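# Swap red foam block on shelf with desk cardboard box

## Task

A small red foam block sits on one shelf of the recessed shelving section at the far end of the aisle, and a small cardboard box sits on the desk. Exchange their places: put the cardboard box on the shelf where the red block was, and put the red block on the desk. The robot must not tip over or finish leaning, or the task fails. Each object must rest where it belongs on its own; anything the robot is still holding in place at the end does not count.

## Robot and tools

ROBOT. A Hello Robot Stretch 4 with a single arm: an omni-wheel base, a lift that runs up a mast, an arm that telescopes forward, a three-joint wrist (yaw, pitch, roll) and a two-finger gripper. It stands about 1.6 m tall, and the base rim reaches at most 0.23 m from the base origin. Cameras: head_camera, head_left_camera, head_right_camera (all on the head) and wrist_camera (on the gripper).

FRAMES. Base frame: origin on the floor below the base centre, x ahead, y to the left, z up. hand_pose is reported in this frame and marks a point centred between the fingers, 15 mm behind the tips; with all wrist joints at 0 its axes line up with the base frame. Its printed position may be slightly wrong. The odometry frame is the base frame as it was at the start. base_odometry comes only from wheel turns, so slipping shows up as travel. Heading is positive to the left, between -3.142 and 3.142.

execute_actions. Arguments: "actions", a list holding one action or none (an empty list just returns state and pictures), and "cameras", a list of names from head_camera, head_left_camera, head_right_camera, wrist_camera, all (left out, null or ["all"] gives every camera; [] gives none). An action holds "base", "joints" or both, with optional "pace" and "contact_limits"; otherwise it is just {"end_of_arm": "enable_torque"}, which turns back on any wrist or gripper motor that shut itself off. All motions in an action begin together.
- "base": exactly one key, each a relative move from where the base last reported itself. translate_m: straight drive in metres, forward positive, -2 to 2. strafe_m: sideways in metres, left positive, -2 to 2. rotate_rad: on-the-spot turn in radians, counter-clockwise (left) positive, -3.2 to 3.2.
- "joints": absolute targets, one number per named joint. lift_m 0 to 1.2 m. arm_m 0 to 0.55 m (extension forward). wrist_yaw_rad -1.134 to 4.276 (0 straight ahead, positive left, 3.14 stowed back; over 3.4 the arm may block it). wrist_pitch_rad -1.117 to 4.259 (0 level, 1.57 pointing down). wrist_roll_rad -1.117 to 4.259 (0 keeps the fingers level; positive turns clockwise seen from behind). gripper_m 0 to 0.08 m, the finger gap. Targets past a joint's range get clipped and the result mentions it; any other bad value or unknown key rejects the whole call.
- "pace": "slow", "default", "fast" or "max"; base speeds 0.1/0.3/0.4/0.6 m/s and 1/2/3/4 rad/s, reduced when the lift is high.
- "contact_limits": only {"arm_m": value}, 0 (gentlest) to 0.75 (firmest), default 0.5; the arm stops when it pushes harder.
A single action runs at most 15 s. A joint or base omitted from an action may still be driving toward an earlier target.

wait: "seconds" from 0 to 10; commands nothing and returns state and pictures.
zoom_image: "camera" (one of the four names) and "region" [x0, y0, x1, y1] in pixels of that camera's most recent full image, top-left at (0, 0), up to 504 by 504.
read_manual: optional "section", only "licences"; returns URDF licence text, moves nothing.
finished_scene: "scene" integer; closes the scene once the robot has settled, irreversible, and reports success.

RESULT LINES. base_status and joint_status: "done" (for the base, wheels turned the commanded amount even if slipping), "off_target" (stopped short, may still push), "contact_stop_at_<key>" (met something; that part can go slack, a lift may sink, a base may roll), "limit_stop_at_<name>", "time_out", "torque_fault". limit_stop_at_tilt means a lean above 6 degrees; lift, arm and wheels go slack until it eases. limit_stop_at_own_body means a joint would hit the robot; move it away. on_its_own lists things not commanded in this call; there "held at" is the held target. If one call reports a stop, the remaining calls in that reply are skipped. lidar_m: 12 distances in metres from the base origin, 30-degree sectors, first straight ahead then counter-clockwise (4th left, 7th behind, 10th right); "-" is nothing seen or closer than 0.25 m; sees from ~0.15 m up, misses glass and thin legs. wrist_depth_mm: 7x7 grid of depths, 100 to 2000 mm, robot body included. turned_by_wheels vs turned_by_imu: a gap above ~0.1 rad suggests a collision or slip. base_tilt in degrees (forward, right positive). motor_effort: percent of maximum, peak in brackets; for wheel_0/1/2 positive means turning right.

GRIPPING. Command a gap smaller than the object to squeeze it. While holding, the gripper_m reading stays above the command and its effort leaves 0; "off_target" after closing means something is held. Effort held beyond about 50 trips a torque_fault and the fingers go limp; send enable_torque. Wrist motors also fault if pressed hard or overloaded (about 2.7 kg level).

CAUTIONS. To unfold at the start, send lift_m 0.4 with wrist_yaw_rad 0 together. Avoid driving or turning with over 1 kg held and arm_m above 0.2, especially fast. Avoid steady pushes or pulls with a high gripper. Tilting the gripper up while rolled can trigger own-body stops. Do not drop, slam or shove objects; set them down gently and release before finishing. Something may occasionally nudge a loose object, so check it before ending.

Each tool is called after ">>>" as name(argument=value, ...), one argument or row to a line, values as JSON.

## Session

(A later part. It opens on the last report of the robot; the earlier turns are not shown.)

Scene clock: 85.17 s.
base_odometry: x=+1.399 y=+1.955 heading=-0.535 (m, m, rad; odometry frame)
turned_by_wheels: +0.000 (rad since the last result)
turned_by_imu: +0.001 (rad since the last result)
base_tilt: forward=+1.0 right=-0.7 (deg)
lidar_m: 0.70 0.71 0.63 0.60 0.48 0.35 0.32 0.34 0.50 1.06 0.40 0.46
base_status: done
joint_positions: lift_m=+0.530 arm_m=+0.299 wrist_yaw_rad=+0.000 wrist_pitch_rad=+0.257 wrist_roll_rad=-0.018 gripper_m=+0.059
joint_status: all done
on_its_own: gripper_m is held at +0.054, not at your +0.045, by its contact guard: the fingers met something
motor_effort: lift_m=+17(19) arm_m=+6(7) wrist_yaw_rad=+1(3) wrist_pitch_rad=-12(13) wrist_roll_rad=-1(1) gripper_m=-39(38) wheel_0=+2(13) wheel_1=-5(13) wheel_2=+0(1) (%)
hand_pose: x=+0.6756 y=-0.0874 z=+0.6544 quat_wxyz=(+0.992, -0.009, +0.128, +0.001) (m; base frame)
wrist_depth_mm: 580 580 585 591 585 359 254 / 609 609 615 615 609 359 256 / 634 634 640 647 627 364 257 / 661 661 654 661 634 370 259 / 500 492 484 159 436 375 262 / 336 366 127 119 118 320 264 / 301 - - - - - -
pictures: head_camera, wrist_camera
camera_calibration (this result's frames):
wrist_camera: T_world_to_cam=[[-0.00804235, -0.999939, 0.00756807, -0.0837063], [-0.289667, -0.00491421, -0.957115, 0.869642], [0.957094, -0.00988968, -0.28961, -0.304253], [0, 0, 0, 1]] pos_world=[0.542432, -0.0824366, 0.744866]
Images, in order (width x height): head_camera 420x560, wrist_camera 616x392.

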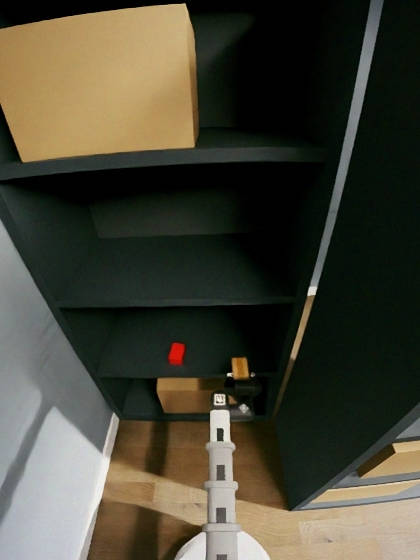

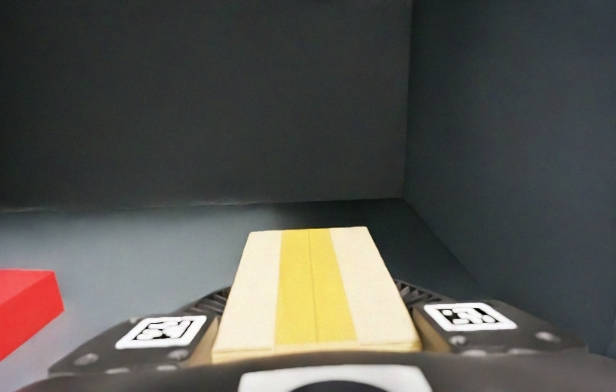

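>>> execute_actions(
  actions=[
    {"joints":{"arm_m":0.47,"lift_m":0.48}},
  ],
  cameras=[],
)

>>> execute_actions(
  actions=[
    {"joints":{"lift_m":0.446},"pace":"slow"},
  ],
  cameras=["wrist_camera"],
)

Scene clock: 90.57 s.
base_odometry: x=+1.399 y=+1.955 heading=-0.535 (m, m, rad; odometry frame)
turned_by_wheels: +0.000 (rad since the last result)
turned_by_imu: +0.001 (rad since the last result)
base_tilt: forward=+0.9 right=-0.7 (deg)
lidar_m: 0.69 0.72 0.62 0.58 0.49 0.35 0.31 0.33 0.46 1.08 0.42 0.47
base_status: not commanded
joint_positions: lift_m=+0.480 arm_m=+0.469 wrist_yaw_rad=+0.000 wrist_pitch_rad=+0.257 wrist_roll_rad=-0.018 gripper_m=+0.059
joint_status: all done
on_its_own: gripper_m is held at +0.054, not at your +0.045, by its contact guard: the fingers met something
motor_effort: lift_m=+16(18) arm_m=+6(8) wrist_yaw_rad=+1(0) wrist_pitch_rad=-12(12) wrist_roll_rad=+1(2) gripper_m=-38(38) wheel_0=+2(2) wheel_1=-5(5) wheel_2=+0(0) (%)
hand_pose: x=+0.8455 y=-0.0874 z=+0.6044 quat_wxyz=(+0.992, -0.009, +0.128, +0.001) (m; base frame)
wrist_depth_mm: 424 427 430 430 430 355 253 / 442 442 445 452 449 359 254 / 462 466 462 473 469 364 256 / 484 480 488 484 484 366 258 / 377 373 362 159 329 325 262 / 281 277 127 119 118 274 250 / 232 - - - - - -
pictures: none
No camera images: the call's "cameras" was empty. Leave "cameras" out to get every camera's image.

Scene clock: 91.67 s.
base_odometry: x=+1.399 y=+1.955 heading=-0.535 (m, m, rad; odometry frame)
turned_by_wheels: +0.000 (rad since the last result)
turned_by_imu: +0.000 (rad since the last result)
base_tilt: forward=+0.9 right=-0.7 (deg)
lidar_m: 0.69 0.74 0.62 0.60 0.47 0.34 0.32 0.34 0.48 1.06 0.42 0.43
base_status: not commanded
joint_positions: lift_m=+0.446 arm_m=+0.469 wrist_yaw_rad=+0.000 wrist_pitch_rad=+0.257 wrist_roll_rad=-0.018 gripper_m=+0.059
joint_status: all done
on_its_own: gripper_m is held at +0.054, not at your +0.045, by its contact guard: the fingers met something
motor_effort: lift_m=+16(18) arm_m=+6(6) wrist_yaw_rad=+1(1) wrist_pitch_rad=-12(12) wrist_roll_rad=+1(0) gripper_m=-39(38) wheel_0=+2(2) wheel_1=-5(5) wheel_2=+0(0) (%)
hand_pose: x=+0.8455 y=-0.0874 z=+0.5704 quat_wxyz=(+0.992, -0.009, +0.128, +0.001) (m; base frame)
wrist_depth_mm: 427 427 430 430 430 355 253 / 442 442 445 449 449 357 255 / 462 469 466 466 473 364 255 / 455 442 433 418 410 345 258 / 297 290 285 159 257 271 250 / 220 217 127 120 118 216 209 / 182 - - - - - -
pictures: wrist_camera
camera_calibration (this result's frames):
wrist_camera: T_world_to_cam=[[-0.00803947, -0.999939, 0.0075688, -0.0817061], [-0.289756, -0.00491481, -0.957088, 0.838559], [0.957067, -0.00988759, -0.289699, -0.491185], [0, 0, 0, 1]] pos_world=[0.712418, -0.0824364, 0.660897]
Images, in order (width x height): wrist_camera 616x392.

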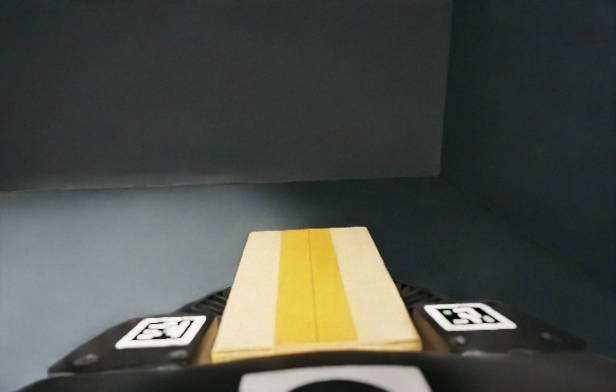

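>>> execute_actions(
  actions=[
    {"joints":{"lift_m":0.442},"pace":"slow"},
  ],
  cameras=[],
)

>>> execute_actions(
  actions=[
    {"joints":{"gripper_m":0.08}},
  ],
  cameras=["wrist_camera"],
)

>>> execute_actions(
  actions=[
    {"joints":{"lift_m":0.51}},
  ],
  cameras=[],
)

>>> execute_actions(
  actions=[
    {"base":{"strafe_m":0.27},"joints":{"arm_m":0.2}},
  ],
  cameras=["head_camera","wrist_camera"],
)

Scene clock: 99.03 s.
base_odometry: x=+1.399 y=+1.955 heading=-0.535 (m, m, rad; odometry frame)
turned_by_wheels: +0.000 (rad since the last result)
turned_by_imu: +0.001 (rad since the last result)
base_tilt: forward=+0.9 right=-0.7 (deg)
lidar_m: 0.70 0.74 0.64 0.59 0.47 0.36 0.31 0.33 0.49 1.07 0.40 0.45
base_status: not commanded
joint_positions: lift_m=+0.442 arm_m=+0.469 wrist_yaw_rad=+0.000 wrist_pitch_rad=+0.256 wrist_roll_rad=-0.018 gripper_m=+0.059
joint_status: all done
on_its_own: gripper_m is held at +0.054, not at your +0.045, by its contact guard: the fingers met something
motor_effort: lift_m=+16(14) arm_m=+6(6) wrist_yaw_rad=+1(1) wrist_pitch_rad=-11(11) wrist_roll_rad=-1(1) gripper_m=-38(39) wheel_0=+2(2) wheel_1=-5(5) wheel_2=+0(0) (%)
hand_pose: x=+0.8456 y=-0.0874 z=+0.5665 quat_wxyz=(+0.992, -0.009, +0.128, +0.001) (m; base frame)
wrist_depth_mm: 427 427 430 430 430 355 253 / 442 445 445 452 449 359 255 / 466 466 466 469 469 362 256 / 445 433 418 407 397 342 257 / 287 283 277 160 251 264 246 / 214 211 127 120 118 209 203 / 177 - - - - - -
pictures: none
No camera images: the call's "cameras" was empty. Leave "cameras" out to get every camera's image.

Scene clock: 99.97 s.
base_odometry: x=+1.399 y=+1.955 heading=-0.535 (m, m, rad; odometry frame)
turned_by_wheels: +0.000 (rad since the last result)
turned_by_imu: +0.000 (rad since the last result)
base_tilt: forward=+0.9 right=-0.7 (deg)
lidar_m: 0.68 0.74 0.63 0.59 0.48 0.33 0.31 0.34 0.48 1.06 0.42 0.47
base_status: not commanded
joint_positions: lift_m=+0.442 arm_m=+0.469 wrist_yaw_rad=+0.000 wrist_pitch_rad=+0.256 wrist_roll_rad=-0.018 gripper_m=+0.080
joint_status: all done
motor_effort: lift_m=+16(16) arm_m=+6(6) wrist_yaw_rad=+0(1) wrist_pitch_rad=-10(11) wrist_roll_rad=-2(1) gripper_m=+2(40) wheel_0=+2(2) wheel_1=-5(5) wheel_2=+0(0) (%)
hand_pose: x=+0.8456 y=-0.0874 z=+0.5666 quat_wxyz=(+0.992, -0.009, +0.128, +0.001) (m; base frame)
wrist_depth_mm: 424 430 430 430 433 357 252 / 445 442 445 449 449 357 255 / 459 459 469 469 469 362 256 / 445 430 421 407 399 342 258 / 289 283 278 160 252 264 246 / 214 211 132 120 124 133 208 / - - 107 - - - -
pictures: wrist_camera
camera_calibration (this result's frames):
wrist_camera: T_world_to_cam=[[-0.00807839, -0.999939, 0.00756272, -0.0816474], [-0.289183, -0.00490367, -0.957261, 0.834506], [0.95724, -0.00992014, -0.289126, -0.492801], [0, 0, 0, 1]] pos_world=[0.712394, -0.082439, 0.656976]
Images, in order (width x height): wrist_camera 616x392.

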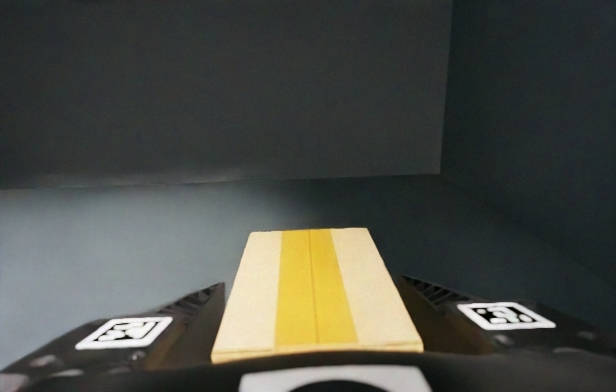

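Scene clock: 101.20 s.
base_odometry: x=+1.399 y=+1.955 heading=-0.535 (m, m, rad; odometry frame)
turned_by_wheels: +0.000 (rad since the last result)
turned_by_imu: +0.000 (rad since the last result)
base_tilt: forward=+0.9 right=-0.7 (deg)
lidar_m: 0.69 0.72 0.61 0.60 0.46 0.34 0.31 0.33 0.49 1.06 0.41 0.45
base_status: not commanded
joint_positions: lift_m=+0.510 arm_m=+0.469 wrist_yaw_rad=+0.000 wrist_pitch_rad=+0.256 wrist_roll_rad=-0.018 gripper_m=+0.080
joint_status: all done
motor_effort: lift_m=+22(23) arm_m=+6(6) wrist_yaw_rad=+1(1) wrist_pitch_rad=-10(10) wrist_roll_rad=+0(1) gripper_m=+1(1) wheel_0=+2(2) wheel_1=-5(5) wheel_2=+0(0) (%)
hand_pose: x=+0.8456 y=-0.0874 z=+0.6341 quat_wxyz=(+0.992, -0.009, +0.128, +0.001) (m; base frame)
wrist_depth_mm: 424 430 427 430 430 357 253 / 442 445 445 449 452 359 255 / 466 466 466 469 469 362 256 / 488 484 488 492 496 366 258 / 452 442 433 430 418 368 260 / 336 330 294 322 290 133 250 / - - 145 - - - -
pictures: none
No camera images: the call's "cameras" was empty. Leave "cameras" out to get every camera's image.

Scene clock: 103.43 s.
base_odometry: x=+1.537 y=+2.187 heading=-0.535 (m, m, rad; odometry frame)
turned_by_wheels: +0.000 (rad since the last result)
turned_by_imu: +0.001 (rad since the last result)
base_tilt: forward=+0.9 right=-0.7 (deg)
lidar_m: 0.68 0.49 0.34 0.33 0.34 0.34 0.31 0.35 0.47 1.08 0.65 0.75
base_status: done
joint_positions: lift_m=+0.510 arm_m=+0.201 wrist_yaw_rad=+0.000 wrist_pitch_rad=+0.256 wrist_roll_rad=-0.018 gripper_m=+0.080
joint_status: all done
motor_effort: lift_m=+22(22) arm_m=-6(8) wrist_yaw_rad=+1(1) wrist_pitch_rad=-9(9) wrist_roll_rad=-1(1) gripper_m=+2(1) wheel_0=-3(10) wheel_1=+3(13) wheel_2=+0(0) (%)
hand_pose: x=+0.5777 y=-0.0874 z=+0.6342 quat_wxyz=(+0.992, -0.009, +0.128, +0.001) (m; base frame)
wrist_depth_mm: 564 668 676 676 683 683 627 / 549 699 707 715 707 715 634 / 554 715 741 732 741 750 634 / 544 668 668 640 627 609 569 / 452 445 439 370 421 415 387 / 336 332 325 329 324 133 329 / - - 145 - - - -
pictures: head_camera, wrist_camera
camera_calibration (this result's frames):
wrist_camera: T_world_to_cam=[[-0.00824831, -0.999937, 0.00755978, -0.0842567], [-0.288867, -0.00485505, -0.957357, 0.821628], [0.957334, -0.0100804, -0.288809, -0.217127], [0, 0, 0, 1]] pos_world=[0.444509, -0.0824511, 0.72452]
Images, in order (width x height): head_camera 420x560, wrist_camera 616x392.

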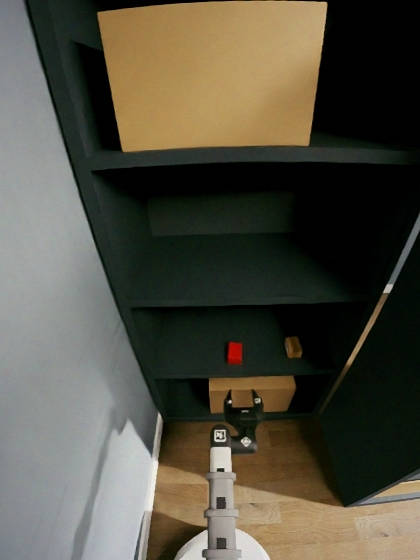

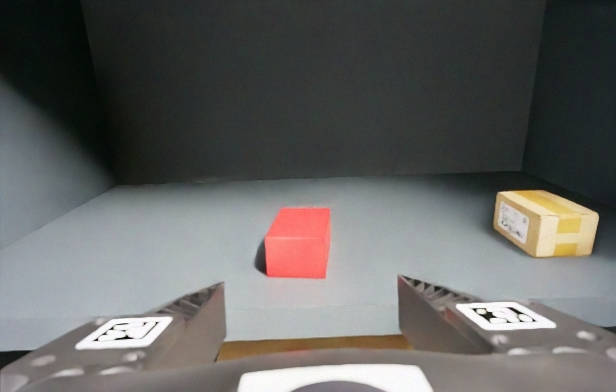

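>>> execute_actions(
  actions=[
    {"base":{"strafe_m":0.012},"joints":{"arm_m":0.30}},
  ],
  cameras=["wrist_camera"],
)

Scene clock: 109.80 s.
base_odometry: x=+1.543 y=+2.197 heading=-0.534 (m, m, rad; odometry frame)
turned_by_wheels: +0.000 (rad since the last result)
turned_by_imu: +0.002 (rad since the last result)
base_tilt: forward=+0.9 right=-0.6 (deg)
lidar_m: 0.68 0.46 0.33 0.29 0.32 0.35 0.32 0.34 0.48 1.04 0.65 0.74
base_status: done
joint_positions: lift_m=+0.510 arm_m=+0.299 wrist_yaw_rad=+0.000 wrist_pitch_rad=+0.256 wrist_roll_rad=-0.018 gripper_m=+0.080
joint_status: all done
motor_effort: lift_m=+22(22) arm_m=+6(5) wrist_yaw_rad=+0(1) wrist_pitch_rad=-9(10) wrist_roll_rad=+0(0) gripper_m=+1(2) wheel_0=-3(11) wheel_1=+5(12) wheel_2=+0(1) (%)
hand_pose: x=+0.6756 y=-0.0874 z=+0.6342 quat_wxyz=(+0.992, -0.009, +0.128, +0.001) (m; base frame)
wrist_depth_mm: 535 580 585 585 585 591 591 / 539 609 609 615 609 621 615 / 530 640 640 634 640 647 640 / 525 647 654 634 627 609 585 / 455 445 436 347 421 413 364 / 336 329 294 270 289 133 325 / - - 146 - - - -
pictures: wrist_camera
camera_calibration (this result's frames):
wrist_camera: T_world_to_cam=[[-0.00806841, -0.999939, 0.00755916, -0.0835335], [-0.288796, -0.00490715, -0.957378, 0.849884], [0.957357, -0.00990757, -0.288739, -0.310893], [0, 0, 0, 1]] pos_world=[0.542405, -0.082438, 0.724525]
Images, in order (width x height): wrist_camera 616x392.

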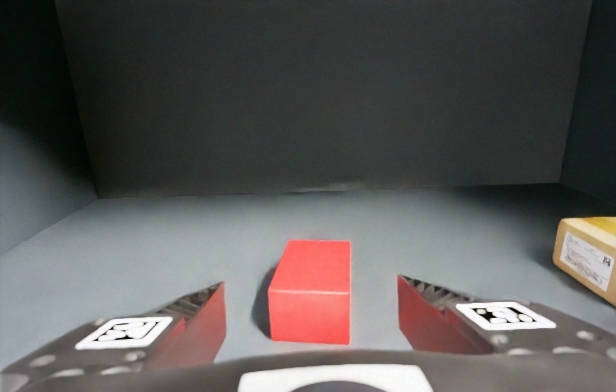

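>>> execute_actions(
  actions=[
    {"base":{"strafe_m":-0.004},"joints":{"arm_m":0.445,"lift_m":0.50}},
  ],
  cameras=["wrist_camera"],
)

Scene clock: 116.63 s.
base_odometry: x=+1.540 y=+2.194 heading=-0.534 (m, m, rad; odometry frame)
turned_by_wheels: +0.000 (rad since the last result)
turned_by_imu: +0.001 (rad since the last result)
base_tilt: forward=+0.9 right=-0.7 (deg)
lidar_m: 0.69 0.48 0.33 0.31 0.32 0.35 0.32 0.34 0.49 1.05 0.65 0.73
base_status: done
joint_positions: lift_m=+0.500 arm_m=+0.444 wrist_yaw_rad=+0.000 wrist_pitch_rad=+0.256 wrist_roll_rad=-0.018 gripper_m=+0.080
joint_status: all done
motor_effort: lift_m=+16(20) arm_m=+6(1) wrist_yaw_rad=+0(2) wrist_pitch_rad=-8(10) wrist_roll_rad=+1(0) gripper_m=+2(1) wheel_0=-2(8) wheel_1=+1(7) wheel_2=+0(1) (%)
hand_pose: x=+0.8206 y=-0.0874 z=+0.6246 quat_wxyz=(+0.992, -0.009, +0.128, +0.001) (m; base frame)
wrist_depth_mm: 445 449 452 452 455 459 459 / 462 469 469 473 473 477 477 / 484 488 488 496 496 500 500 / 504 512 508 512 517 517 517 / 427 421 413 407 399 392 387 / 319 314 278 304 273 133 307 / - - 145 - - - -
pictures: wrist_camera
camera_calibration (this result's frames):
wrist_camera: T_world_to_cam=[[-0.00806519, -0.999939, 0.007559, -0.0822934], [-0.288777, -0.00490812, -0.957384, 0.882599], [0.957362, -0.00990434, -0.28872, -0.452457], [0, 0, 0, 1]] pos_world=[0.687376, -0.0824378, 0.714975]
Images, in order (width x height): wrist_camera 616x392.

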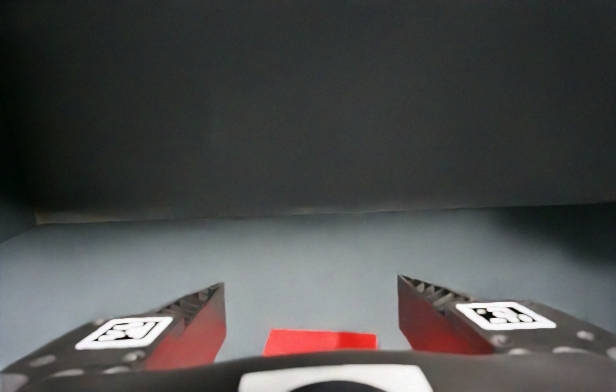

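>>> execute_actions(
  actions=[
    {"base":{"strafe_m":0.015},"joints":{"arm_m":0.453,"wrist_yaw_rad":-0.09,"lift_m":0.485}},
  ],
  cameras=["wrist_camera"],
)

Scene clock: 120.23 s.
base_odometry: x=+1.548 y=+2.207 heading=-0.534 (m, m, rad; odometry frame)
turned_by_wheels: +0.000 (rad since the last result)
turned_by_imu: +0.001 (rad since the last result)
base_tilt: forward=+0.9 right=-0.7 (deg)
lidar_m: 0.70 0.48 0.32 0.29 0.33 0.35 0.32 0.35 0.48 1.07 0.65 0.74
base_status: done
joint_positions: lift_m=+0.485 arm_m=+0.452 wrist_yaw_rad=-0.090 wrist_pitch_rad=+0.256 wrist_roll_rad=-0.018 gripper_m=+0.080
joint_status: all done
motor_effort: lift_m=+16(18) arm_m=+6(2) wrist_yaw_rad=+0(2) wrist_pitch_rad=-9(9) wrist_roll_rad=+1(0) gripper_m=+1(2) wheel_0=-3(9) wheel_1=+5(10) wheel_2=+0(0) (%)
hand_pose: x=+0.8199 y=-0.1055 z=+0.6097 quat_wxyz=(+0.991, -0.003, +0.128, -0.043) (m; base frame)
wrist_depth_mm: 424 433 442 455 466 477 488 / 439 452 462 473 488 496 512 / 459 473 484 492 508 521 535 / 484 488 500 508 525 530 521 / 392 384 379 370 364 357 357 / 289 286 184 278 200 133 282 / - - 145 - - - -
pictures: wrist_camera
camera_calibration (this result's frames):
wrist_camera: T_world_to_cam=[[-0.0978743, -0.99517, 0.00755925, -0.0261801], [-0.28805, 0.0210573, -0.957384, 0.870115], [0.952601, -0.0958807, -0.28872, -0.461478], [0, 0, 0, 1]] pos_world=[0.687678, -0.0886228, 0.699994]
Images, in order (width x height): wrist_camera 616x392.

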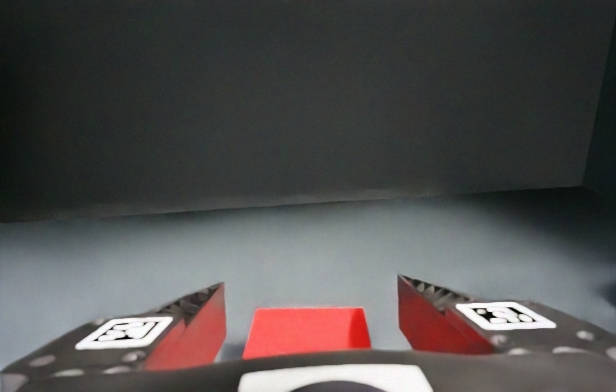

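Centred (255–364). Descend and grip.

>>> execute_actions(
  actions=[
    {"joints":{"lift_m":0.442}},
  ],
  cameras=["wrist_camera"],
)

>>> execute_actions(
  actions=[
    {"joints":{"gripper_m":0.04}},
  ],
  cameras=["wrist_camera"],
)

Scene clock: 123.73 s.
base_odometry: x=+1.548 y=+2.207 heading=-0.534 (m, m, rad; odometry frame)
turned_by_wheels: +0.000 (rad since the last result)
turned_by_imu: +0.001 (rad since the last result)
base_tilt: forward=+0.9 right=-0.7 (deg)
lidar_m: 0.69 0.47 0.32 0.30 0.33 0.33 0.32 0.36 0.47 1.08 0.66 0.71
base_status: not commanded
joint_positions: lift_m=+0.442 arm_m=+0.452 wrist_yaw_rad=-0.090 wrist_pitch_rad=+0.256 wrist_roll_rad=-0.018 gripper_m=+0.080
joint_status: all done
motor_effort: lift_m=+16(15) arm_m=+6(6) wrist_yaw_rad=+1(0) wrist_pitch_rad=-9(9) wrist_roll_rad=+0(0) gripper_m=+1(1) wheel_0=-2(2) wheel_1=+5(5) wheel_2=+0(0) (%)
hand_pose: x=+0.8199 y=-0.1055 z=+0.5666 quat_wxyz=(+0.991, -0.003, +0.128, -0.043) (m; base frame)
wrist_depth_mm: 424 433 442 455 466 477 484 / 439 449 462 473 484 500 512 / 459 466 484 500 508 521 535 / 445 433 418 410 397 394 382 / 290 283 278 171 268 265 259 / 214 211 133 129 136 133 208 / - - 109 - - - -
pictures: wrist_camera
camera_calibration (this result's frames):
wrist_camera: T_world_to_cam=[[-0.0978764, -0.99517, 0.00755909, -0.0258533], [-0.28805, 0.0210581, -0.957384, 0.828939], [0.9526, -0.0958827, -0.28872, -0.473898], [0, 0, 0, 1]] pos_world=[0.687681, -0.0886229, 0.656984]
Images, in order (width x height): wrist_camera 616x392.

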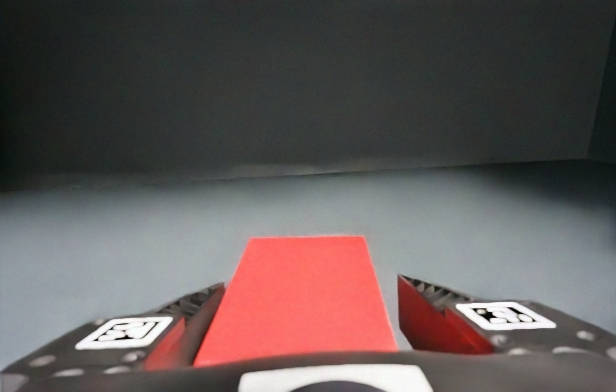

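Scene clock: 124.73 s.
base_odometry: x=+1.548 y=+2.207 heading=-0.534 (m, m, rad; odometry frame)
turned_by_wheels: +0.000 (rad since the last result)
turned_by_imu: +0.000 (rad since the last result)
base_tilt: forward=+0.8 right=-0.7 (deg)
lidar_m: 0.69 0.45 0.33 0.30 0.32 0.36 0.31 0.35 0.47 1.07 0.65 0.73
base_status: not commanded
joint_positions: lift_m=+0.442 arm_m=+0.452 wrist_yaw_rad=-0.090 wrist_pitch_rad=+0.256 wrist_roll_rad=-0.018 gripper_m=+0.059
joint_status: gripper_m off_target (ended at +0.059, target +0.040)
on_its_own: gripper_m is held at +0.053, not at your +0.040, by its contact guard: the fingers met something
motor_effort: lift_m=+16(16) arm_m=+6(6) wrist_yaw_rad=+1(1) wrist_pitch_rad=-10(9) wrist_roll_rad=+2(1) gripper_m=-38(36) wheel_0=-3(2) wheel_1=+5(5) wheel_2=+0(0) (%)
hand_pose: x=+0.8199 y=-0.1055 z=+0.5667 quat_wxyz=(+0.991, -0.003, +0.128, -0.043) (m; base frame)
wrist_depth_mm: 421 433 442 452 462 480 484 / 439 449 466 473 488 500 512 / 459 473 480 492 512 517 530 / 445 433 421 413 399 392 382 / 290 283 278 172 266 264 260 / 214 211 132 129 127 210 204 / 177 - - - - - -
pictures: wrist_camera
camera_calibration (this result's frames):
wrist_camera: T_world_to_cam=[[-0.0978802, -0.995169, 0.00755958, -0.0258512], [-0.288038, 0.0210575, -0.957388, 0.828934], [0.952604, -0.0958868, -0.288707, -0.473909], [0, 0, 0, 1]] pos_world=[0.687681, -0.0886231, 0.656985]
Images, in order (width x height): wrist_camera 616x392.

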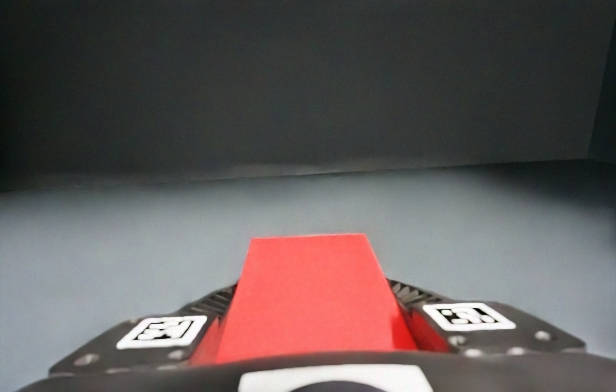

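>>> execute_actions(
  actions=[
    {"joints":{"lift_m":0.49}},
  ],
  cameras=[],
)

>>> execute_actions(
  actions=[
    {"joints":{"arm_m":0.003}},
  ],
  cameras=[],
)

>>> execute_actions(
  actions=[
    {"joints":{"wrist_yaw_rad":0.0,"lift_m":0.6,"wrist_pitch_rad":1.5}},
  ],
  cameras=["head_camera","wrist_camera"],
)

Scene clock: 130.20 s.
base_odometry: x=+1.548 y=+2.207 heading=-0.534 (m, m, rad; odometry frame)
turned_by_wheels: +0.000 (rad since the last result)
turned_by_imu: +0.001 (rad since the last result)
base_tilt: forward=+0.9 right=-0.7 (deg)
lidar_m: 0.69 0.45 0.32 0.28 0.32 0.32 0.32 0.34 0.50 1.07 0.64 0.73
base_status: not commanded
joint_positions: lift_m=+0.490 arm_m=+0.452 wrist_yaw_rad=-0.090 wrist_pitch_rad=+0.256 wrist_roll_rad=-0.018 gripper_m=+0.059
joint_status: all done
on_its_own: gripper_m is held at +0.053, not at your +0.040, by its contact guard: the fingers met something
motor_effort: lift_m=+22(23) arm_m=+6(6) wrist_yaw_rad=+1(0) wrist_pitch_rad=-10(9) wrist_roll_rad=+0(0) gripper_m=-37(37) wheel_0=-3(2) wheel_1=+5(5) wheel_2=+0(0) (%)
hand_pose: x=+0.8199 y=-0.1055 z=+0.6141 quat_wxyz=(+0.991, -0.003, +0.128, -0.043) (m; base frame)
wrist_depth_mm: 421 433 442 455 466 477 488 / 445 452 459 473 484 496 508 / 455 473 484 496 508 525 535 / 473 492 500 517 521 535 530 / 402 397 384 172 373 368 366 / 298 293 132 128 127 293 278 / 246 - - - - - -
pictures: none
No camera images: the call's "cameras" was empty. Leave "cameras" out to get every camera's image.

Scene clock: 132.60 s.
base_odometry: x=+1.548 y=+2.207 heading=-0.534 (m, m, rad; odometry frame)
turned_by_wheels: +0.000 (rad since the last result)
turned_by_imu: +0.001 (rad since the last result)
base_tilt: forward=+0.9 right=-0.7 (deg)
lidar_m: 0.69 0.44 0.31 0.28 0.31 0.35 0.32 0.36 0.47 1.06 0.65 0.73
base_status: not commanded
joint_positions: lift_m=+0.490 arm_m=+0.004 wrist_yaw_rad=-0.090 wrist_pitch_rad=+0.256 wrist_roll_rad=-0.018 gripper_m=+0.059
joint_status: all done
on_its_own: gripper_m is held at +0.053, not at your +0.040, by its contact guard: the fingers met something
motor_effort: lift_m=+22(22) arm_m=-6(5) wrist_yaw_rad=+1(0) wrist_pitch_rad=-10(11) wrist_roll_rad=+0(0) gripper_m=-37(37) wheel_0=-2(3) wheel_1=+5(5) wheel_2=+0(0) (%)
hand_pose: x=+0.3720 y=-0.1056 z=+0.6140 quat_wxyz=(+0.991, -0.003, +0.128, -0.044) (m; base frame)
wrist_depth_mm: 627 842 854 878 878 788 574 / 621 866 904 917 931 798 585 / 603 904 917 931 960 768 585 / 564 609 603 585 569 603 580 / 525 798 820 171 798 831 621 / 580 788 132 129 127 668 640 / 544 - - - - - -
pictures: none
No camera images: the call's "cameras" was empty. Leave "cameras" out to get every camera's image.

Scene clock: 134.10 s.
base_odometry: x=+1.548 y=+2.207 heading=-0.534 (m, m, rad; odometry frame)
turned_by_wheels: +0.000 (rad since the last result)
turned_by_imu: +0.000 (rad since the last result)
base_tilt: forward=+0.9 right=-0.7 (deg)
lidar_m: 0.69 0.46 0.32 0.30 0.31 0.35 0.32 0.35 0.49 1.08 0.66 0.73
base_status: not commanded
joint_positions: lift_m=+0.600 arm_m=+0.004 wrist_yaw_rad=+0.000 wrist_pitch_rad=+1.500 wrist_roll_rad=-0.018 gripper_m=+0.059
joint_status: all done
on_its_own: gripper_m is held at +0.053, not at your +0.040, by its contact guard: the fingers met something
motor_effort: lift_m=+22(23) arm_m=-6(6) wrist_yaw_rad=+1(3) wrist_pitch_rad=-1(7) wrist_roll_rad=+1(0) gripper_m=-37(37) wheel_0=-2(3) wheel_1=+5(5) wheel_2=+0(0) (%)
hand_pose: x=+0.1899 y=-0.0874 z=+0.5658 quat_wxyz=(+0.732, -0.006, +0.682, +0.006) (m; base frame)
wrist_depth_mm: 603 732 732 732 741 741 732 / 597 723 732 741 741 741 732 / 591 723 723 741 732 732 741 / 591 723 723 715 732 732 741 / 585 715 512 171 723 732 732 / 585 508 132 129 127 732 723 / 554 - - - - - -
pictures: head_camera, wrist_camera
camera_calibration (this result's frames):
wrist_camera: T_world_to_cam=[[0.00432376, -0.999939, 0.0102065, -0.0908198], [-0.999422, -0.00466532, -0.0336813, 0.256504], [0.0337269, -0.010055, -0.999381, 0.71182], [0, 0, 0, 1]] pos_world=[0.232741, -0.0824602, 0.720945]
Images, in order (width x height): head_camera 420x560, wrist_camera 616x392.

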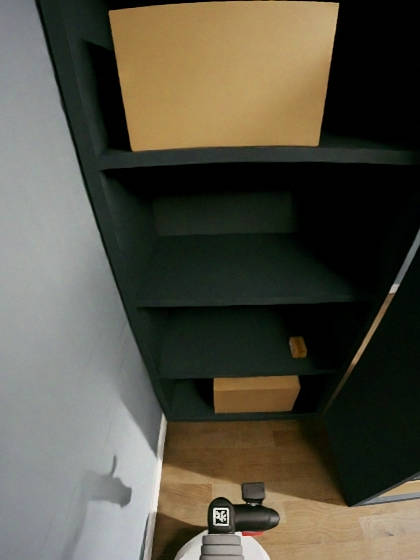

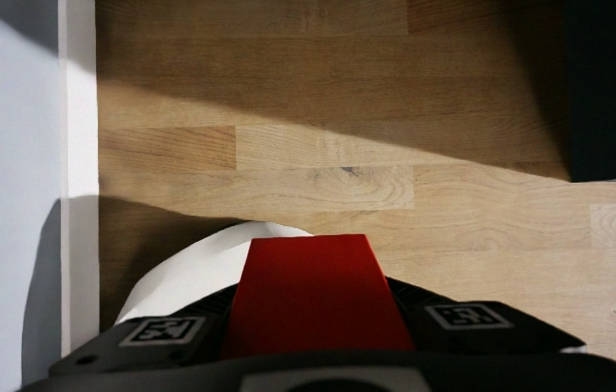

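>>> execute_actions(
  actions=[
    {"base":{"rotate_rad":-1.535}},
  ],
  cameras=["head_camera","wrist_camera"],
)

Scene clock: 141.03 s.
base_odometry: x=+1.548 y=+2.207 heading=-2.068 (m, m, rad; odometry frame)
turned_by_wheels: -1.534 (rad since the last result)
turned_by_imu: -1.568 (rad since the last result)
base_tilt: forward=+0.9 right=-0.7 (deg)
lidar_m: 0.96 0.66 0.71 0.67 0.42 0.32 0.29 0.32 0.34 0.32 0.35 0.49
base_status: done
joint_positions: lift_m=+0.600 arm_m=+0.004 wrist_yaw_rad=+0.000 wrist_pitch_rad=+1.500 wrist_roll_rad=-0.018 gripper_m=+0.059
joint_status: not commanded
on_its_own: gripper_m is held at +0.053, not at your +0.040, by its contact guard: the fingers met something
motor_effort: lift_m=+22(22) arm_m=-6(6) wrist_yaw_rad=+0(1) wrist_pitch_rad=-2(1) wrist_roll_rad=+0(0) gripper_m=-36(37) wheel_0=+3(10) wheel_1=+4(11) wheel_2=+3(10) (%)
hand_pose: x=+0.1899 y=-0.0874 z=+0.5659 quat_wxyz=(+0.732, -0.006, +0.682, +0.006) (m; base frame)
wrist_depth_mm: 732 741 732 741 741 654 661 / 723 723 732 732 741 654 402 / 723 723 723 732 732 585 402 / 715 732 723 732 741 580 399 / 715 723 508 171 732 585 402 / 715 504 132 129 127 492 389 / 715 - - - - - -
pictures: head_camera, wrist_camera
camera_calibration (this result's frames):
wrist_camera: T_world_to_cam=[[0.00458819, -0.999937, 0.0102055, -0.0908661], [-0.999428, -0.00492718, -0.0334432, 0.25634], [0.0334914, -0.0100462, -0.999389, 0.711941], [0, 0, 0, 1]] pos_world=[0.232766, -0.0824451, 0.721006]
Images, in order (width x height): head_camera 420x560, wrist_camera 616x392.

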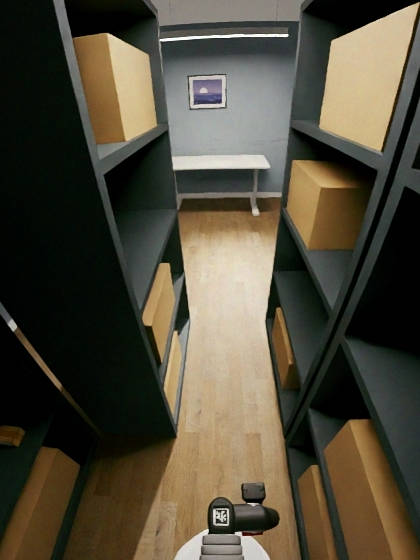

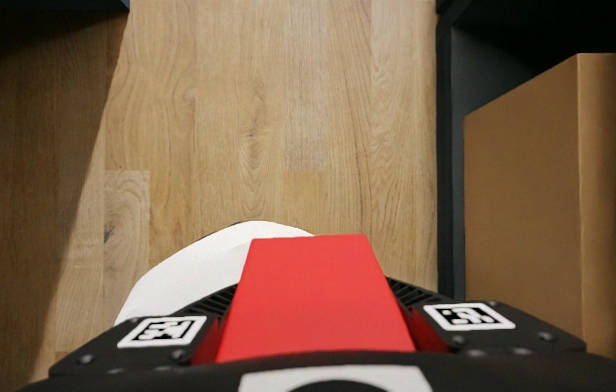

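>>> execute_actions(
  actions=[
    {"base":{"strafe_m":-0.022}},
  ],
  cameras=[],
)

>>> execute_actions(
  actions=[
    {"base":{"translate_m":0.9}},
  ],
  cameras=["head_camera","wrist_camera"],
)

Scene clock: 144.83 s.
base_odometry: x=+1.529 y=+2.217 heading=-2.068 (m, m, rad; odometry frame)
turned_by_wheels: +0.000 (rad since the last result)
turned_by_imu: +0.001 (rad since the last result)
base_tilt: forward=+0.9 right=-0.7 (deg)
lidar_m: 1.02 0.68 0.76 0.72 0.45 0.32 0.28 0.34 0.31 0.30 0.34 0.47
base_status: done
joint_positions: lift_m=+0.600 arm_m=+0.004 wrist_yaw_rad=+0.000 wrist_pitch_rad=+1.500 wrist_roll_rad=-0.018 gripper_m=+0.059
joint_status: not commanded
on_its_own: gripper_m is held at +0.053, not at your +0.040, by its contact guard: the fingers met something
motor_effort: lift_m=+22(22) arm_m=-6(6) wrist_yaw_rad=+0(1) wrist_pitch_rad=-1(1) wrist_roll_rad=+1(1) gripper_m=-36(38) wheel_0=+4(12) wheel_1=-2(11) wheel_2=+0(2) (%)
hand_pose: x=+0.1899 y=-0.0874 z=+0.5659 quat_wxyz=(+0.732, -0.006, +0.682, +0.006) (m; base frame)
wrist_depth_mm: 741 732 741 732 732 668 668 / 732 723 732 732 732 661 384 / 723 723 732 741 741 539 382 / 715 723 723 723 723 535 382 / 732 723 512 171 723 530 379 / 715 508 132 129 127 455 377 / 715 - - - - - -
pictures: none
No camera images: the call's "cameras" was empty. Leave "cameras" out to get every camera's image.

Scene clock: 149.30 s.
base_odometry: x=+1.100 y=+1.426 heading=-2.068 (m, m, rad; odometry frame)
turned_by_wheels: +0.001 (rad since the last result)
turned_by_imu: -0.001 (rad since the last result)
base_tilt: forward=+0.9 right=-0.7 (deg)
lidar_m: 2.71 0.34 0.26 0.25 0.26 1.06 1.20 0.49 0.32 0.31 0.34 0.50
base_status: done
joint_positions: lift_m=+0.600 arm_m=+0.004 wrist_yaw_rad=+0.000 wrist_pitch_rad=+1.500 wrist_roll_rad=-0.018 gripper_m=+0.059
joint_status: not commanded
on_its_own: gripper_m is held at +0.053, not at your +0.040, by its contact guard: the fingers met something
motor_effort: lift_m=+22(22) arm_m=-6(6) wrist_yaw_rad=+1(1) wrist_pitch_rad=-2(2) wrist_roll_rad=+1(1) gripper_m=-37(37) wheel_0=+3(8) wheel_1=+4(10) wheel_2=+0(11) (%)
hand_pose: x=+0.1899 y=-0.0874 z=+0.5659 quat_wxyz=(+0.732, -0.006, +0.682, +0.006) (m; base frame)
wrist_depth_mm: 654 732 732 732 732 661 418 / 647 732 723 723 741 621 399 / 647 732 732 732 741 580 397 / 640 723 723 732 732 580 399 / 517 707 512 171 723 580 397 / 521 508 132 129 127 496 389 / 496 - - - - - -
pictures: head_camera, wrist_camera
camera_calibration (this result's frames):
wrist_camera: T_world_to_cam=[[0.00456953, -0.999937, 0.0102053, -0.0908628], [-0.99943, -0.00490822, -0.0334126, 0.256316], [0.0334606, -0.0100468, -0.99939, 0.711958], [0, 0, 0, 1]] pos_world=[0.232763, -0.0824462, 0.721015]
Images, in order (width x height): head_camera 420x560, wrist_camera 616x392.

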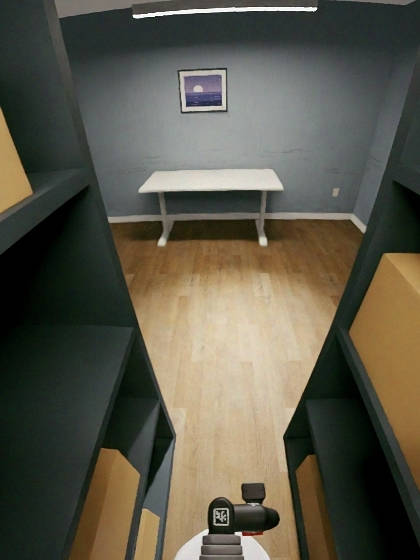

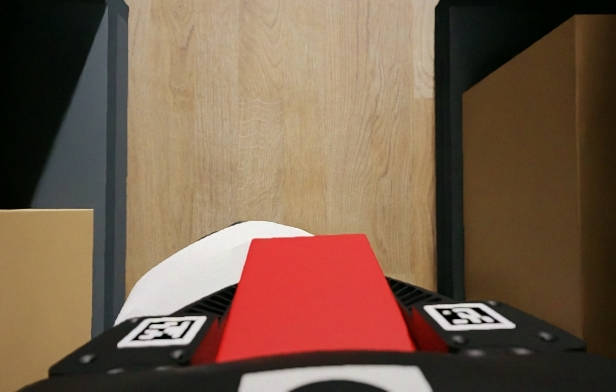

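>>> execute_actions(
  actions=[
    {"base":{"strafe_m":-0.03}},
  ],
  cameras=[],
)

>>> execute_actions(
  actions=[
    {"base":{"translate_m":1.0}},
  ],
  cameras=["head_camera"],
)

Scene clock: 154.87 s.
base_odometry: x=+1.074 y=+1.440 heading=-2.068 (m, m, rad; odometry frame)
turned_by_wheels: +0.000 (rad since the last result)
turned_by_imu: +0.001 (rad since the last result)
base_tilt: forward=+0.9 right=-0.7 (deg)
lidar_m: 2.70 0.40 0.29 0.26 0.28 1.16 1.16 0.43 0.31 0.29 0.32 0.42
base_status: done
joint_positions: lift_m=+0.600 arm_m=+0.004 wrist_yaw_rad=+0.000 wrist_pitch_rad=+1.500 wrist_roll_rad=-0.018 gripper_m=+0.059
joint_status: not commanded
on_its_own: gripper_m is held at +0.053, not at your +0.040, by its contact guard: the fingers met something
motor_effort: lift_m=+22(21) arm_m=-6(6) wrist_yaw_rad=+1(1) wrist_pitch_rad=-1(2) wrist_roll_rad=+0(0) gripper_m=-38(37) wheel_0=+2(11) wheel_1=-4(11) wheel_2=+0(0) (%)
hand_pose: x=+0.1899 y=-0.0874 z=+0.5659 quat_wxyz=(+0.732, -0.006, +0.682, +0.006) (m; base frame)
wrist_depth_mm: 654 723 732 741 732 661 387 / 640 732 723 741 741 517 384 / 647 723 732 732 732 517 382 / 640 723 715 723 723 517 382 / 554 723 508 171 723 517 379 / 564 504 132 128 127 442 377 / 539 - - - - - -
pictures: none
No camera images: the call's "cameras" was empty. Leave "cameras" out to get every camera's image.

Scene clock: 159.70 s.
base_odometry: x=+0.597 y=+0.561 heading=-2.067 (m, m, rad; odometry frame)
turned_by_wheels: +0.001 (rad since the last result)
turned_by_imu: -0.002 (rad since the last result)
base_tilt: forward=+0.9 right=-0.6 (deg)
lidar_m: 1.69 1.82 1.91 1.82 0.49 0.44 1.22 0.48 0.54 1.87 1.98 1.75
base_status: done
joint_positions: lift_m=+0.600 arm_m=+0.004 wrist_yaw_rad=+0.000 wrist_pitch_rad=+1.500 wrist_roll_rad=-0.018 gripper_m=+0.059
joint_status: not commanded
on_its_own: gripper_m is held at +0.053, not at your +0.040, by its contact guard: the fingers met something
motor_effort: lift_m=+21(22) arm_m=-6(6) wrist_yaw_rad=+1(1) wrist_pitch_rad=-1(1) wrist_roll_rad=+0(1) gripper_m=-38(36) wheel_0=+5(10) wheel_1=+6(9) wheel_2=+0(11) (%)
hand_pose: x=+0.1899 y=-0.0874 z=+0.5659 quat_wxyz=(+0.732, -0.006, +0.682, +0.006) (m; base frame)
wrist_depth_mm: 732 741 732 741 732 750 750 / 732 732 732 732 732 741 741 / 723 732 723 732 741 741 741 / 715 723 723 732 732 732 732 / 723 723 508 172 732 732 732 / 715 504 132 129 127 723 723 / 715 - - - - - -
pictures: head_camera
Images, in order (width x height): head_camera 420x560.

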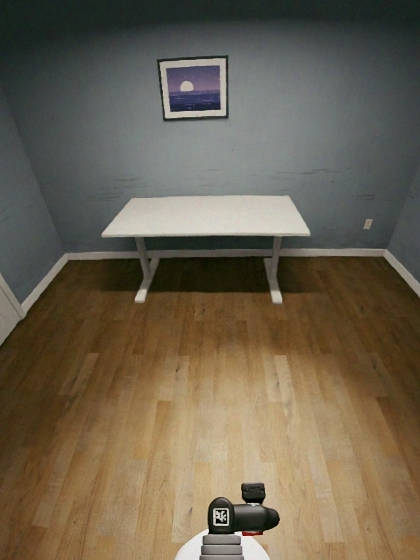

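>>> execute_actions(
  actions=[
    {"base":{"translate_m":1.22},"joints":{"lift_m":0.70,"wrist_pitch_rad":0.253},"pace":"fast"},
  ],
  cameras=["head_camera"],
)

>>> execute_actions(
  actions=[
    {"joints":{"arm_m":0.33,"lift_m":0.68}},
  ],
  cameras=["wrist_camera"],
)

Scene clock: 166.17 s.
base_odometry: x=+0.017 y=-0.512 heading=-2.066 (m, m, rad; odometry frame)
turned_by_wheels: +0.001 (rad since the last result)
turned_by_imu: -0.002 (rad since the last result)
base_tilt: forward=+0.9 right=-0.7 (deg)
lidar_m: 0.48 0.50 0.71 1.76 1.89 1.64 1.59 1.65 1.98 1.89 0.69 0.48
base_status: done
joint_positions: lift_m=+0.700 arm_m=+0.004 wrist_yaw_rad=+0.000 wrist_pitch_rad=+0.257 wrist_roll_rad=-0.018 gripper_m=+0.059
joint_status: all done
on_its_own: gripper_m is held at +0.053, not at your +0.040, by its contact guard: the fingers met something
motor_effort: lift_m=+22(22) arm_m=-6(6) wrist_yaw_rad=+1(1) wrist_pitch_rad=-9(19) wrist_roll_rad=-1(0) gripper_m=-37(37) wheel_0=+3(10) wheel_1=+4(11) wheel_2=-1(15) (%)
hand_pose: x=+0.3806 y=-0.0874 z=+0.8240 quat_wxyz=(+0.992, -0.009, +0.128, +0.001) (m; base frame)
wrist_depth_mm: 991 991 976 991 976 991 991 / 1025 1025 1025 1042 1042 1025 1042 / 1098 1078 1078 1078 1060 1060 1078 / 723 691 676 668 647 627 615 / 466 459 449 171 430 427 418 / 345 338 132 129 127 338 319 / 300 - - - - - -
pictures: head_camera
Images, in order (width x height): head_camera 420x560.

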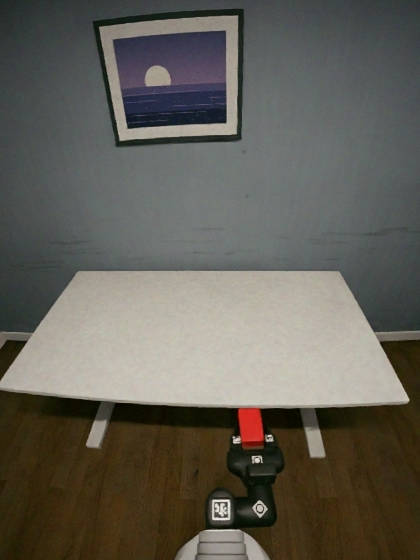

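Scene clock: 168.27 s.
base_odometry: x=+0.017 y=-0.512 heading=-2.066 (m, m, rad; odometry frame)
turned_by_wheels: +0.000 (rad since the last result)
turned_by_imu: +0.001 (rad since the last result)
base_tilt: forward=+0.9 right=-0.7 (deg)
lidar_m: 0.47 0.52 0.73 1.76 1.87 1.63 1.61 1.65 2.00 1.89 0.69 0.48
base_status: not commanded
joint_positions: lift_m=+0.680 arm_m=+0.329 wrist_yaw_rad=+0.000 wrist_pitch_rad=+0.256 wrist_roll_rad=-0.018 gripper_m=+0.059
joint_status: all done
on_its_own: gripper_m is held at +0.053, not at your +0.040, by its contact guard: the fingers met something
motor_effort: lift_m=+16(22) arm_m=+6(5) wrist_yaw_rad=+1(2) wrist_pitch_rad=-10(11) wrist_roll_rad=-2(0) gripper_m=-37(38) wheel_0=+3(3) wheel_1=+4(5) wheel_2=+0(1) (%)
hand_pose: x=+0.7056 y=-0.0874 z=+0.8046 quat_wxyz=(+0.992, -0.009, +0.128, +0.001) (m; base frame)
wrist_depth_mm: 683 676 683 683 683 683 683 / 715 707 707 715 715 715 715 / 750 750 750 741 750 741 741 / 640 621 603 585 569 559 544 / 413 404 397 172 382 377 373 / 306 301 132 129 127 300 283 / 253 - - - - - -
pictures: wrist_camera
camera_calibration (this result's frames):
wrist_camera: T_world_to_cam=[[-0.00806381, -0.999939, 0.00756328, -0.0845859], [-0.289112, -0.00490916, -0.957283, 1.02181], [0.957261, -0.00990598, -0.289054, -0.290055], [0, 0, 0, 1]] pos_world=[0.572392, -0.0824378, 0.894956]
Images, in order (width x height): wrist_camera 616x392.

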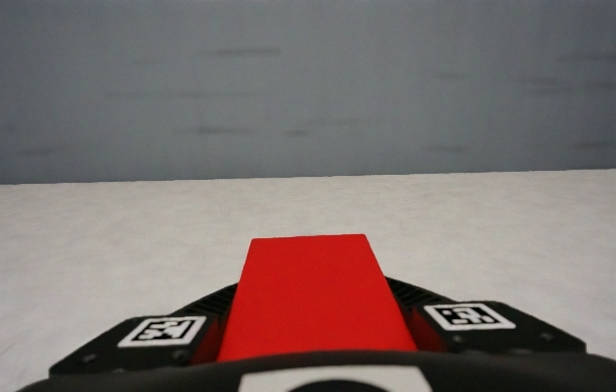

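>>> execute_actions(
  actions=[
    {"joints":{"lift_m":0.628},"pace":"slow"},
  ],
  cameras=["wrist_camera"],
)

Scene clock: 171.17 s.
base_odometry: x=+0.017 y=-0.512 heading=-2.066 (m, m, rad; odometry frame)
turned_by_wheels: +0.000 (rad since the last result)
turned_by_imu: +0.001 (rad since the last result)
base_tilt: forward=+0.9 right=-0.7 (deg)
lidar_m: 0.46 0.50 0.72 1.78 1.87 1.64 1.61 1.65 2.00 1.90 0.69 0.49
base_status: not commanded
joint_positions: lift_m=+0.628 arm_m=+0.329 wrist_yaw_rad=+0.000 wrist_pitch_rad=+0.256 wrist_roll_rad=-0.018 gripper_m=+0.059
joint_status: all done
on_its_own: gripper_m is held at +0.053, not at your +0.040, by its contact guard: the fingers met something
motor_effort: lift_m=+15(17) arm_m=+6(6) wrist_yaw_rad=+0(1) wrist_pitch_rad=-9(10) wrist_roll_rad=+1(0) gripper_m=-37(37) wheel_0=+3(3) wheel_1=+4(4) wheel_2=+0(0) (%)
hand_pose: x=+0.7056 y=-0.0874 z=+0.7527 quat_wxyz=(+0.992, -0.009, +0.128, +0.001) (m; base frame)
wrist_depth_mm: 691 683 676 683 676 676 683 / 707 707 715 715 715 707 707 / 732 732 741 723 732 732 741 / 449 433 424 413 402 389 384 / 290 285 278 171 266 264 262 / 215 211 132 129 127 210 204 / 177 - - - - - -
pictures: wrist_camera
camera_calibration (this result's frames):
wrist_camera: T_world_to_cam=[[-0.00809987, -0.999939, 0.00755716, -0.0841701], [-0.288719, -0.00489695, -0.957401, 0.971977], [0.95738, -0.00993672, -0.288661, -0.305448], [0, 0, 0, 1]] pos_world=[0.572376, -0.0824403, 0.843038]
Images, in order (width x height): wrist_camera 616x392.

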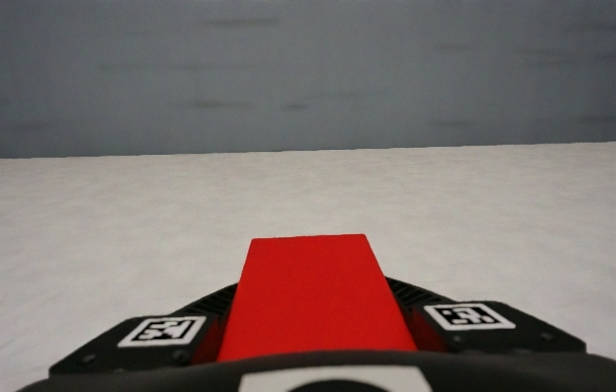

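>>> execute_actions(
  actions=[
    {"joints":{"gripper_m":0.08}},
  ],
  cameras=[],
)

>>> execute_actions(
  actions=[
    {"joints":{"lift_m":0.70},"pace":"fast"},
  ],
  cameras=[],
)

>>> execute_actions(
  actions=[
    {"joints":{"arm_m":0.02},"pace":"fast"},
  ],
  cameras=["head_camera","wrist_camera"],
)

Scene clock: 175.10 s.
base_odometry: x=+0.017 y=-0.512 heading=-2.066 (m, m, rad; odometry frame)
turned_by_wheels: +0.000 (rad since the last result)
turned_by_imu: +0.001 (rad since the last result)
base_tilt: forward=+0.9 right=-0.7 (deg)
lidar_m: 0.48 0.48 0.73 1.76 1.85 1.62 1.59 1.66 2.00 1.89 0.68 0.50
base_status: not commanded
joint_positions: lift_m=+0.628 arm_m=+0.329 wrist_yaw_rad=+0.000 wrist_pitch_rad=+0.256 wrist_roll_rad=-0.018 gripper_m=+0.080
joint_status: all done
motor_effort: lift_m=+15(16) arm_m=+6(6) wrist_yaw_rad=+1(0) wrist_pitch_rad=-8(9) wrist_roll_rad=+1(0) gripper_m=+2(36) wheel_0=+3(3) wheel_1=+4(5) wheel_2=-1(1) (%)
hand_pose: x=+0.7056 y=-0.0874 z=+0.7527 quat_wxyz=(+0.992, -0.009, +0.128, +0.001) (m; base frame)
wrist_depth_mm: 683 683 676 683 683 676 683 / 715 707 715 707 699 715 707 / 732 741 732 732 732 723 732 / 445 433 424 410 399 387 379 / 287 285 277 171 266 264 262 / 213 211 136 128 134 133 208 / - - 113 - - - -
pictures: none
No camera images: the call's "cameras" was empty. Leave "cameras" out to get every camera's image.

Scene clock: 176.13 s.
base_odometry: x=+0.017 y=-0.512 heading=-2.066 (m, m, rad; odometry frame)
turned_by_wheels: +0.000 (rad since the last result)
turned_by_imu: +0.000 (rad since the last result)
base_tilt: forward=+0.9 right=-0.7 (deg)
lidar_m: 0.47 0.50 0.74 1.75 1.86 1.64 1.59 1.66 2.01 1.91 0.68 0.46
base_status: not commanded
joint_positions: lift_m=+0.700 arm_m=+0.329 wrist_yaw_rad=+0.000 wrist_pitch_rad=+0.256 wrist_roll_rad=-0.018 gripper_m=+0.080
joint_status: all done
motor_effort: lift_m=+22(23) arm_m=+6(6) wrist_yaw_rad=+0(1) wrist_pitch_rad=-9(9) wrist_roll_rad=+0(1) gripper_m=+2(1) wheel_0=+3(3) wheel_1=+4(4) wheel_2=-1(0) (%)
hand_pose: x=+0.7056 y=-0.0874 z=+0.8242 quat_wxyz=(+0.992, -0.009, +0.128, +0.001) (m; base frame)
wrist_depth_mm: 676 683 676 676 676 676 683 / 715 715 707 715 715 715 707 / 750 741 741 741 750 732 750 / 715 699 676 654 640 621 609 / 462 452 442 433 427 421 413 / 342 338 300 327 296 133 330 / - - 146 - - - -
pictures: none
No camera images: the call's "cameras" was empty. Leave "cameras" out to get every camera's image.

Scene clock: 177.87 s.
base_odometry: x=+0.017 y=-0.512 heading=-2.066 (m, m, rad; odometry frame)
turned_by_wheels: +0.000 (rad since the last result)
turned_by_imu: +0.001 (rad since the last result)
base_tilt: forward=+0.9 right=-0.7 (deg)
lidar_m: 0.48 0.49 0.74 1.76 1.89 1.63 1.59 1.66 1.99 1.89 0.67 0.50
base_status: not commanded
joint_positions: lift_m=+0.700 arm_m=+0.021 wrist_yaw_rad=+0.000 wrist_pitch_rad=+0.256 wrist_roll_rad=-0.018 gripper_m=+0.080
joint_status: all done
motor_effort: lift_m=+22(22) arm_m=-6(2) wrist_yaw_rad=+2(0) wrist_pitch_rad=-10(8) wrist_roll_rad=+0(0) gripper_m=+1(2) wheel_0=+3(3) wheel_1=+4(4) wheel_2=-1(0) (%)
hand_pose: x=+0.3977 y=-0.0875 z=+0.8241 quat_wxyz=(+0.992, -0.009, +0.128, +0.001) (m; base frame)
wrist_depth_mm: 976 960 976 976 960 976 991 / 1025 1025 1008 1008 1025 1008 1008 / 1078 1025 1042 1042 1042 1042 1060 / 715 699 676 661 634 627 615 / 462 455 449 430 433 424 421 / 345 342 303 330 297 133 334 / - - 145 - - - -
pictures: head_camera, wrist_camera
camera_calibration (this result's frames):
wrist_camera: T_world_to_cam=[[-0.00844048, -0.999936, 0.0075609, -0.0871417], [-0.288886, -0.00480041, -0.957351, 0.951502], [0.957326, -0.0102647, -0.288827, 0.0100754], [0, 0, 0, 1]] pos_world=[0.264495, -0.082465, 0.914491]
Images, in order (width x height): head_camera 420x560, wrist_camera 616x392.

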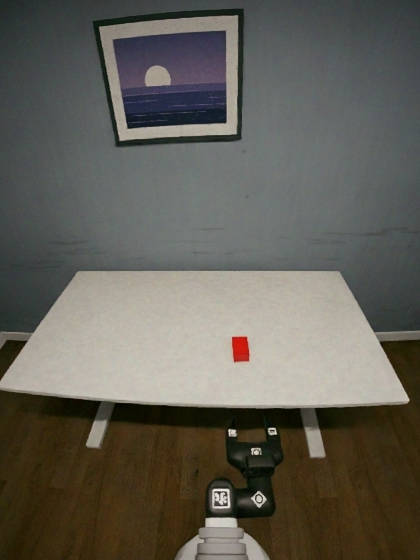

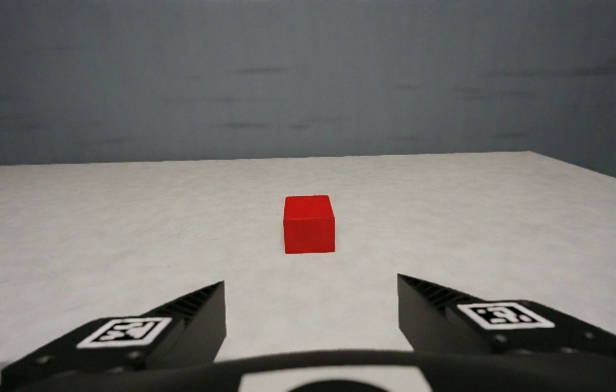

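>>> finished_scene(
  scene=2,
)

The scene is finished: the task was done.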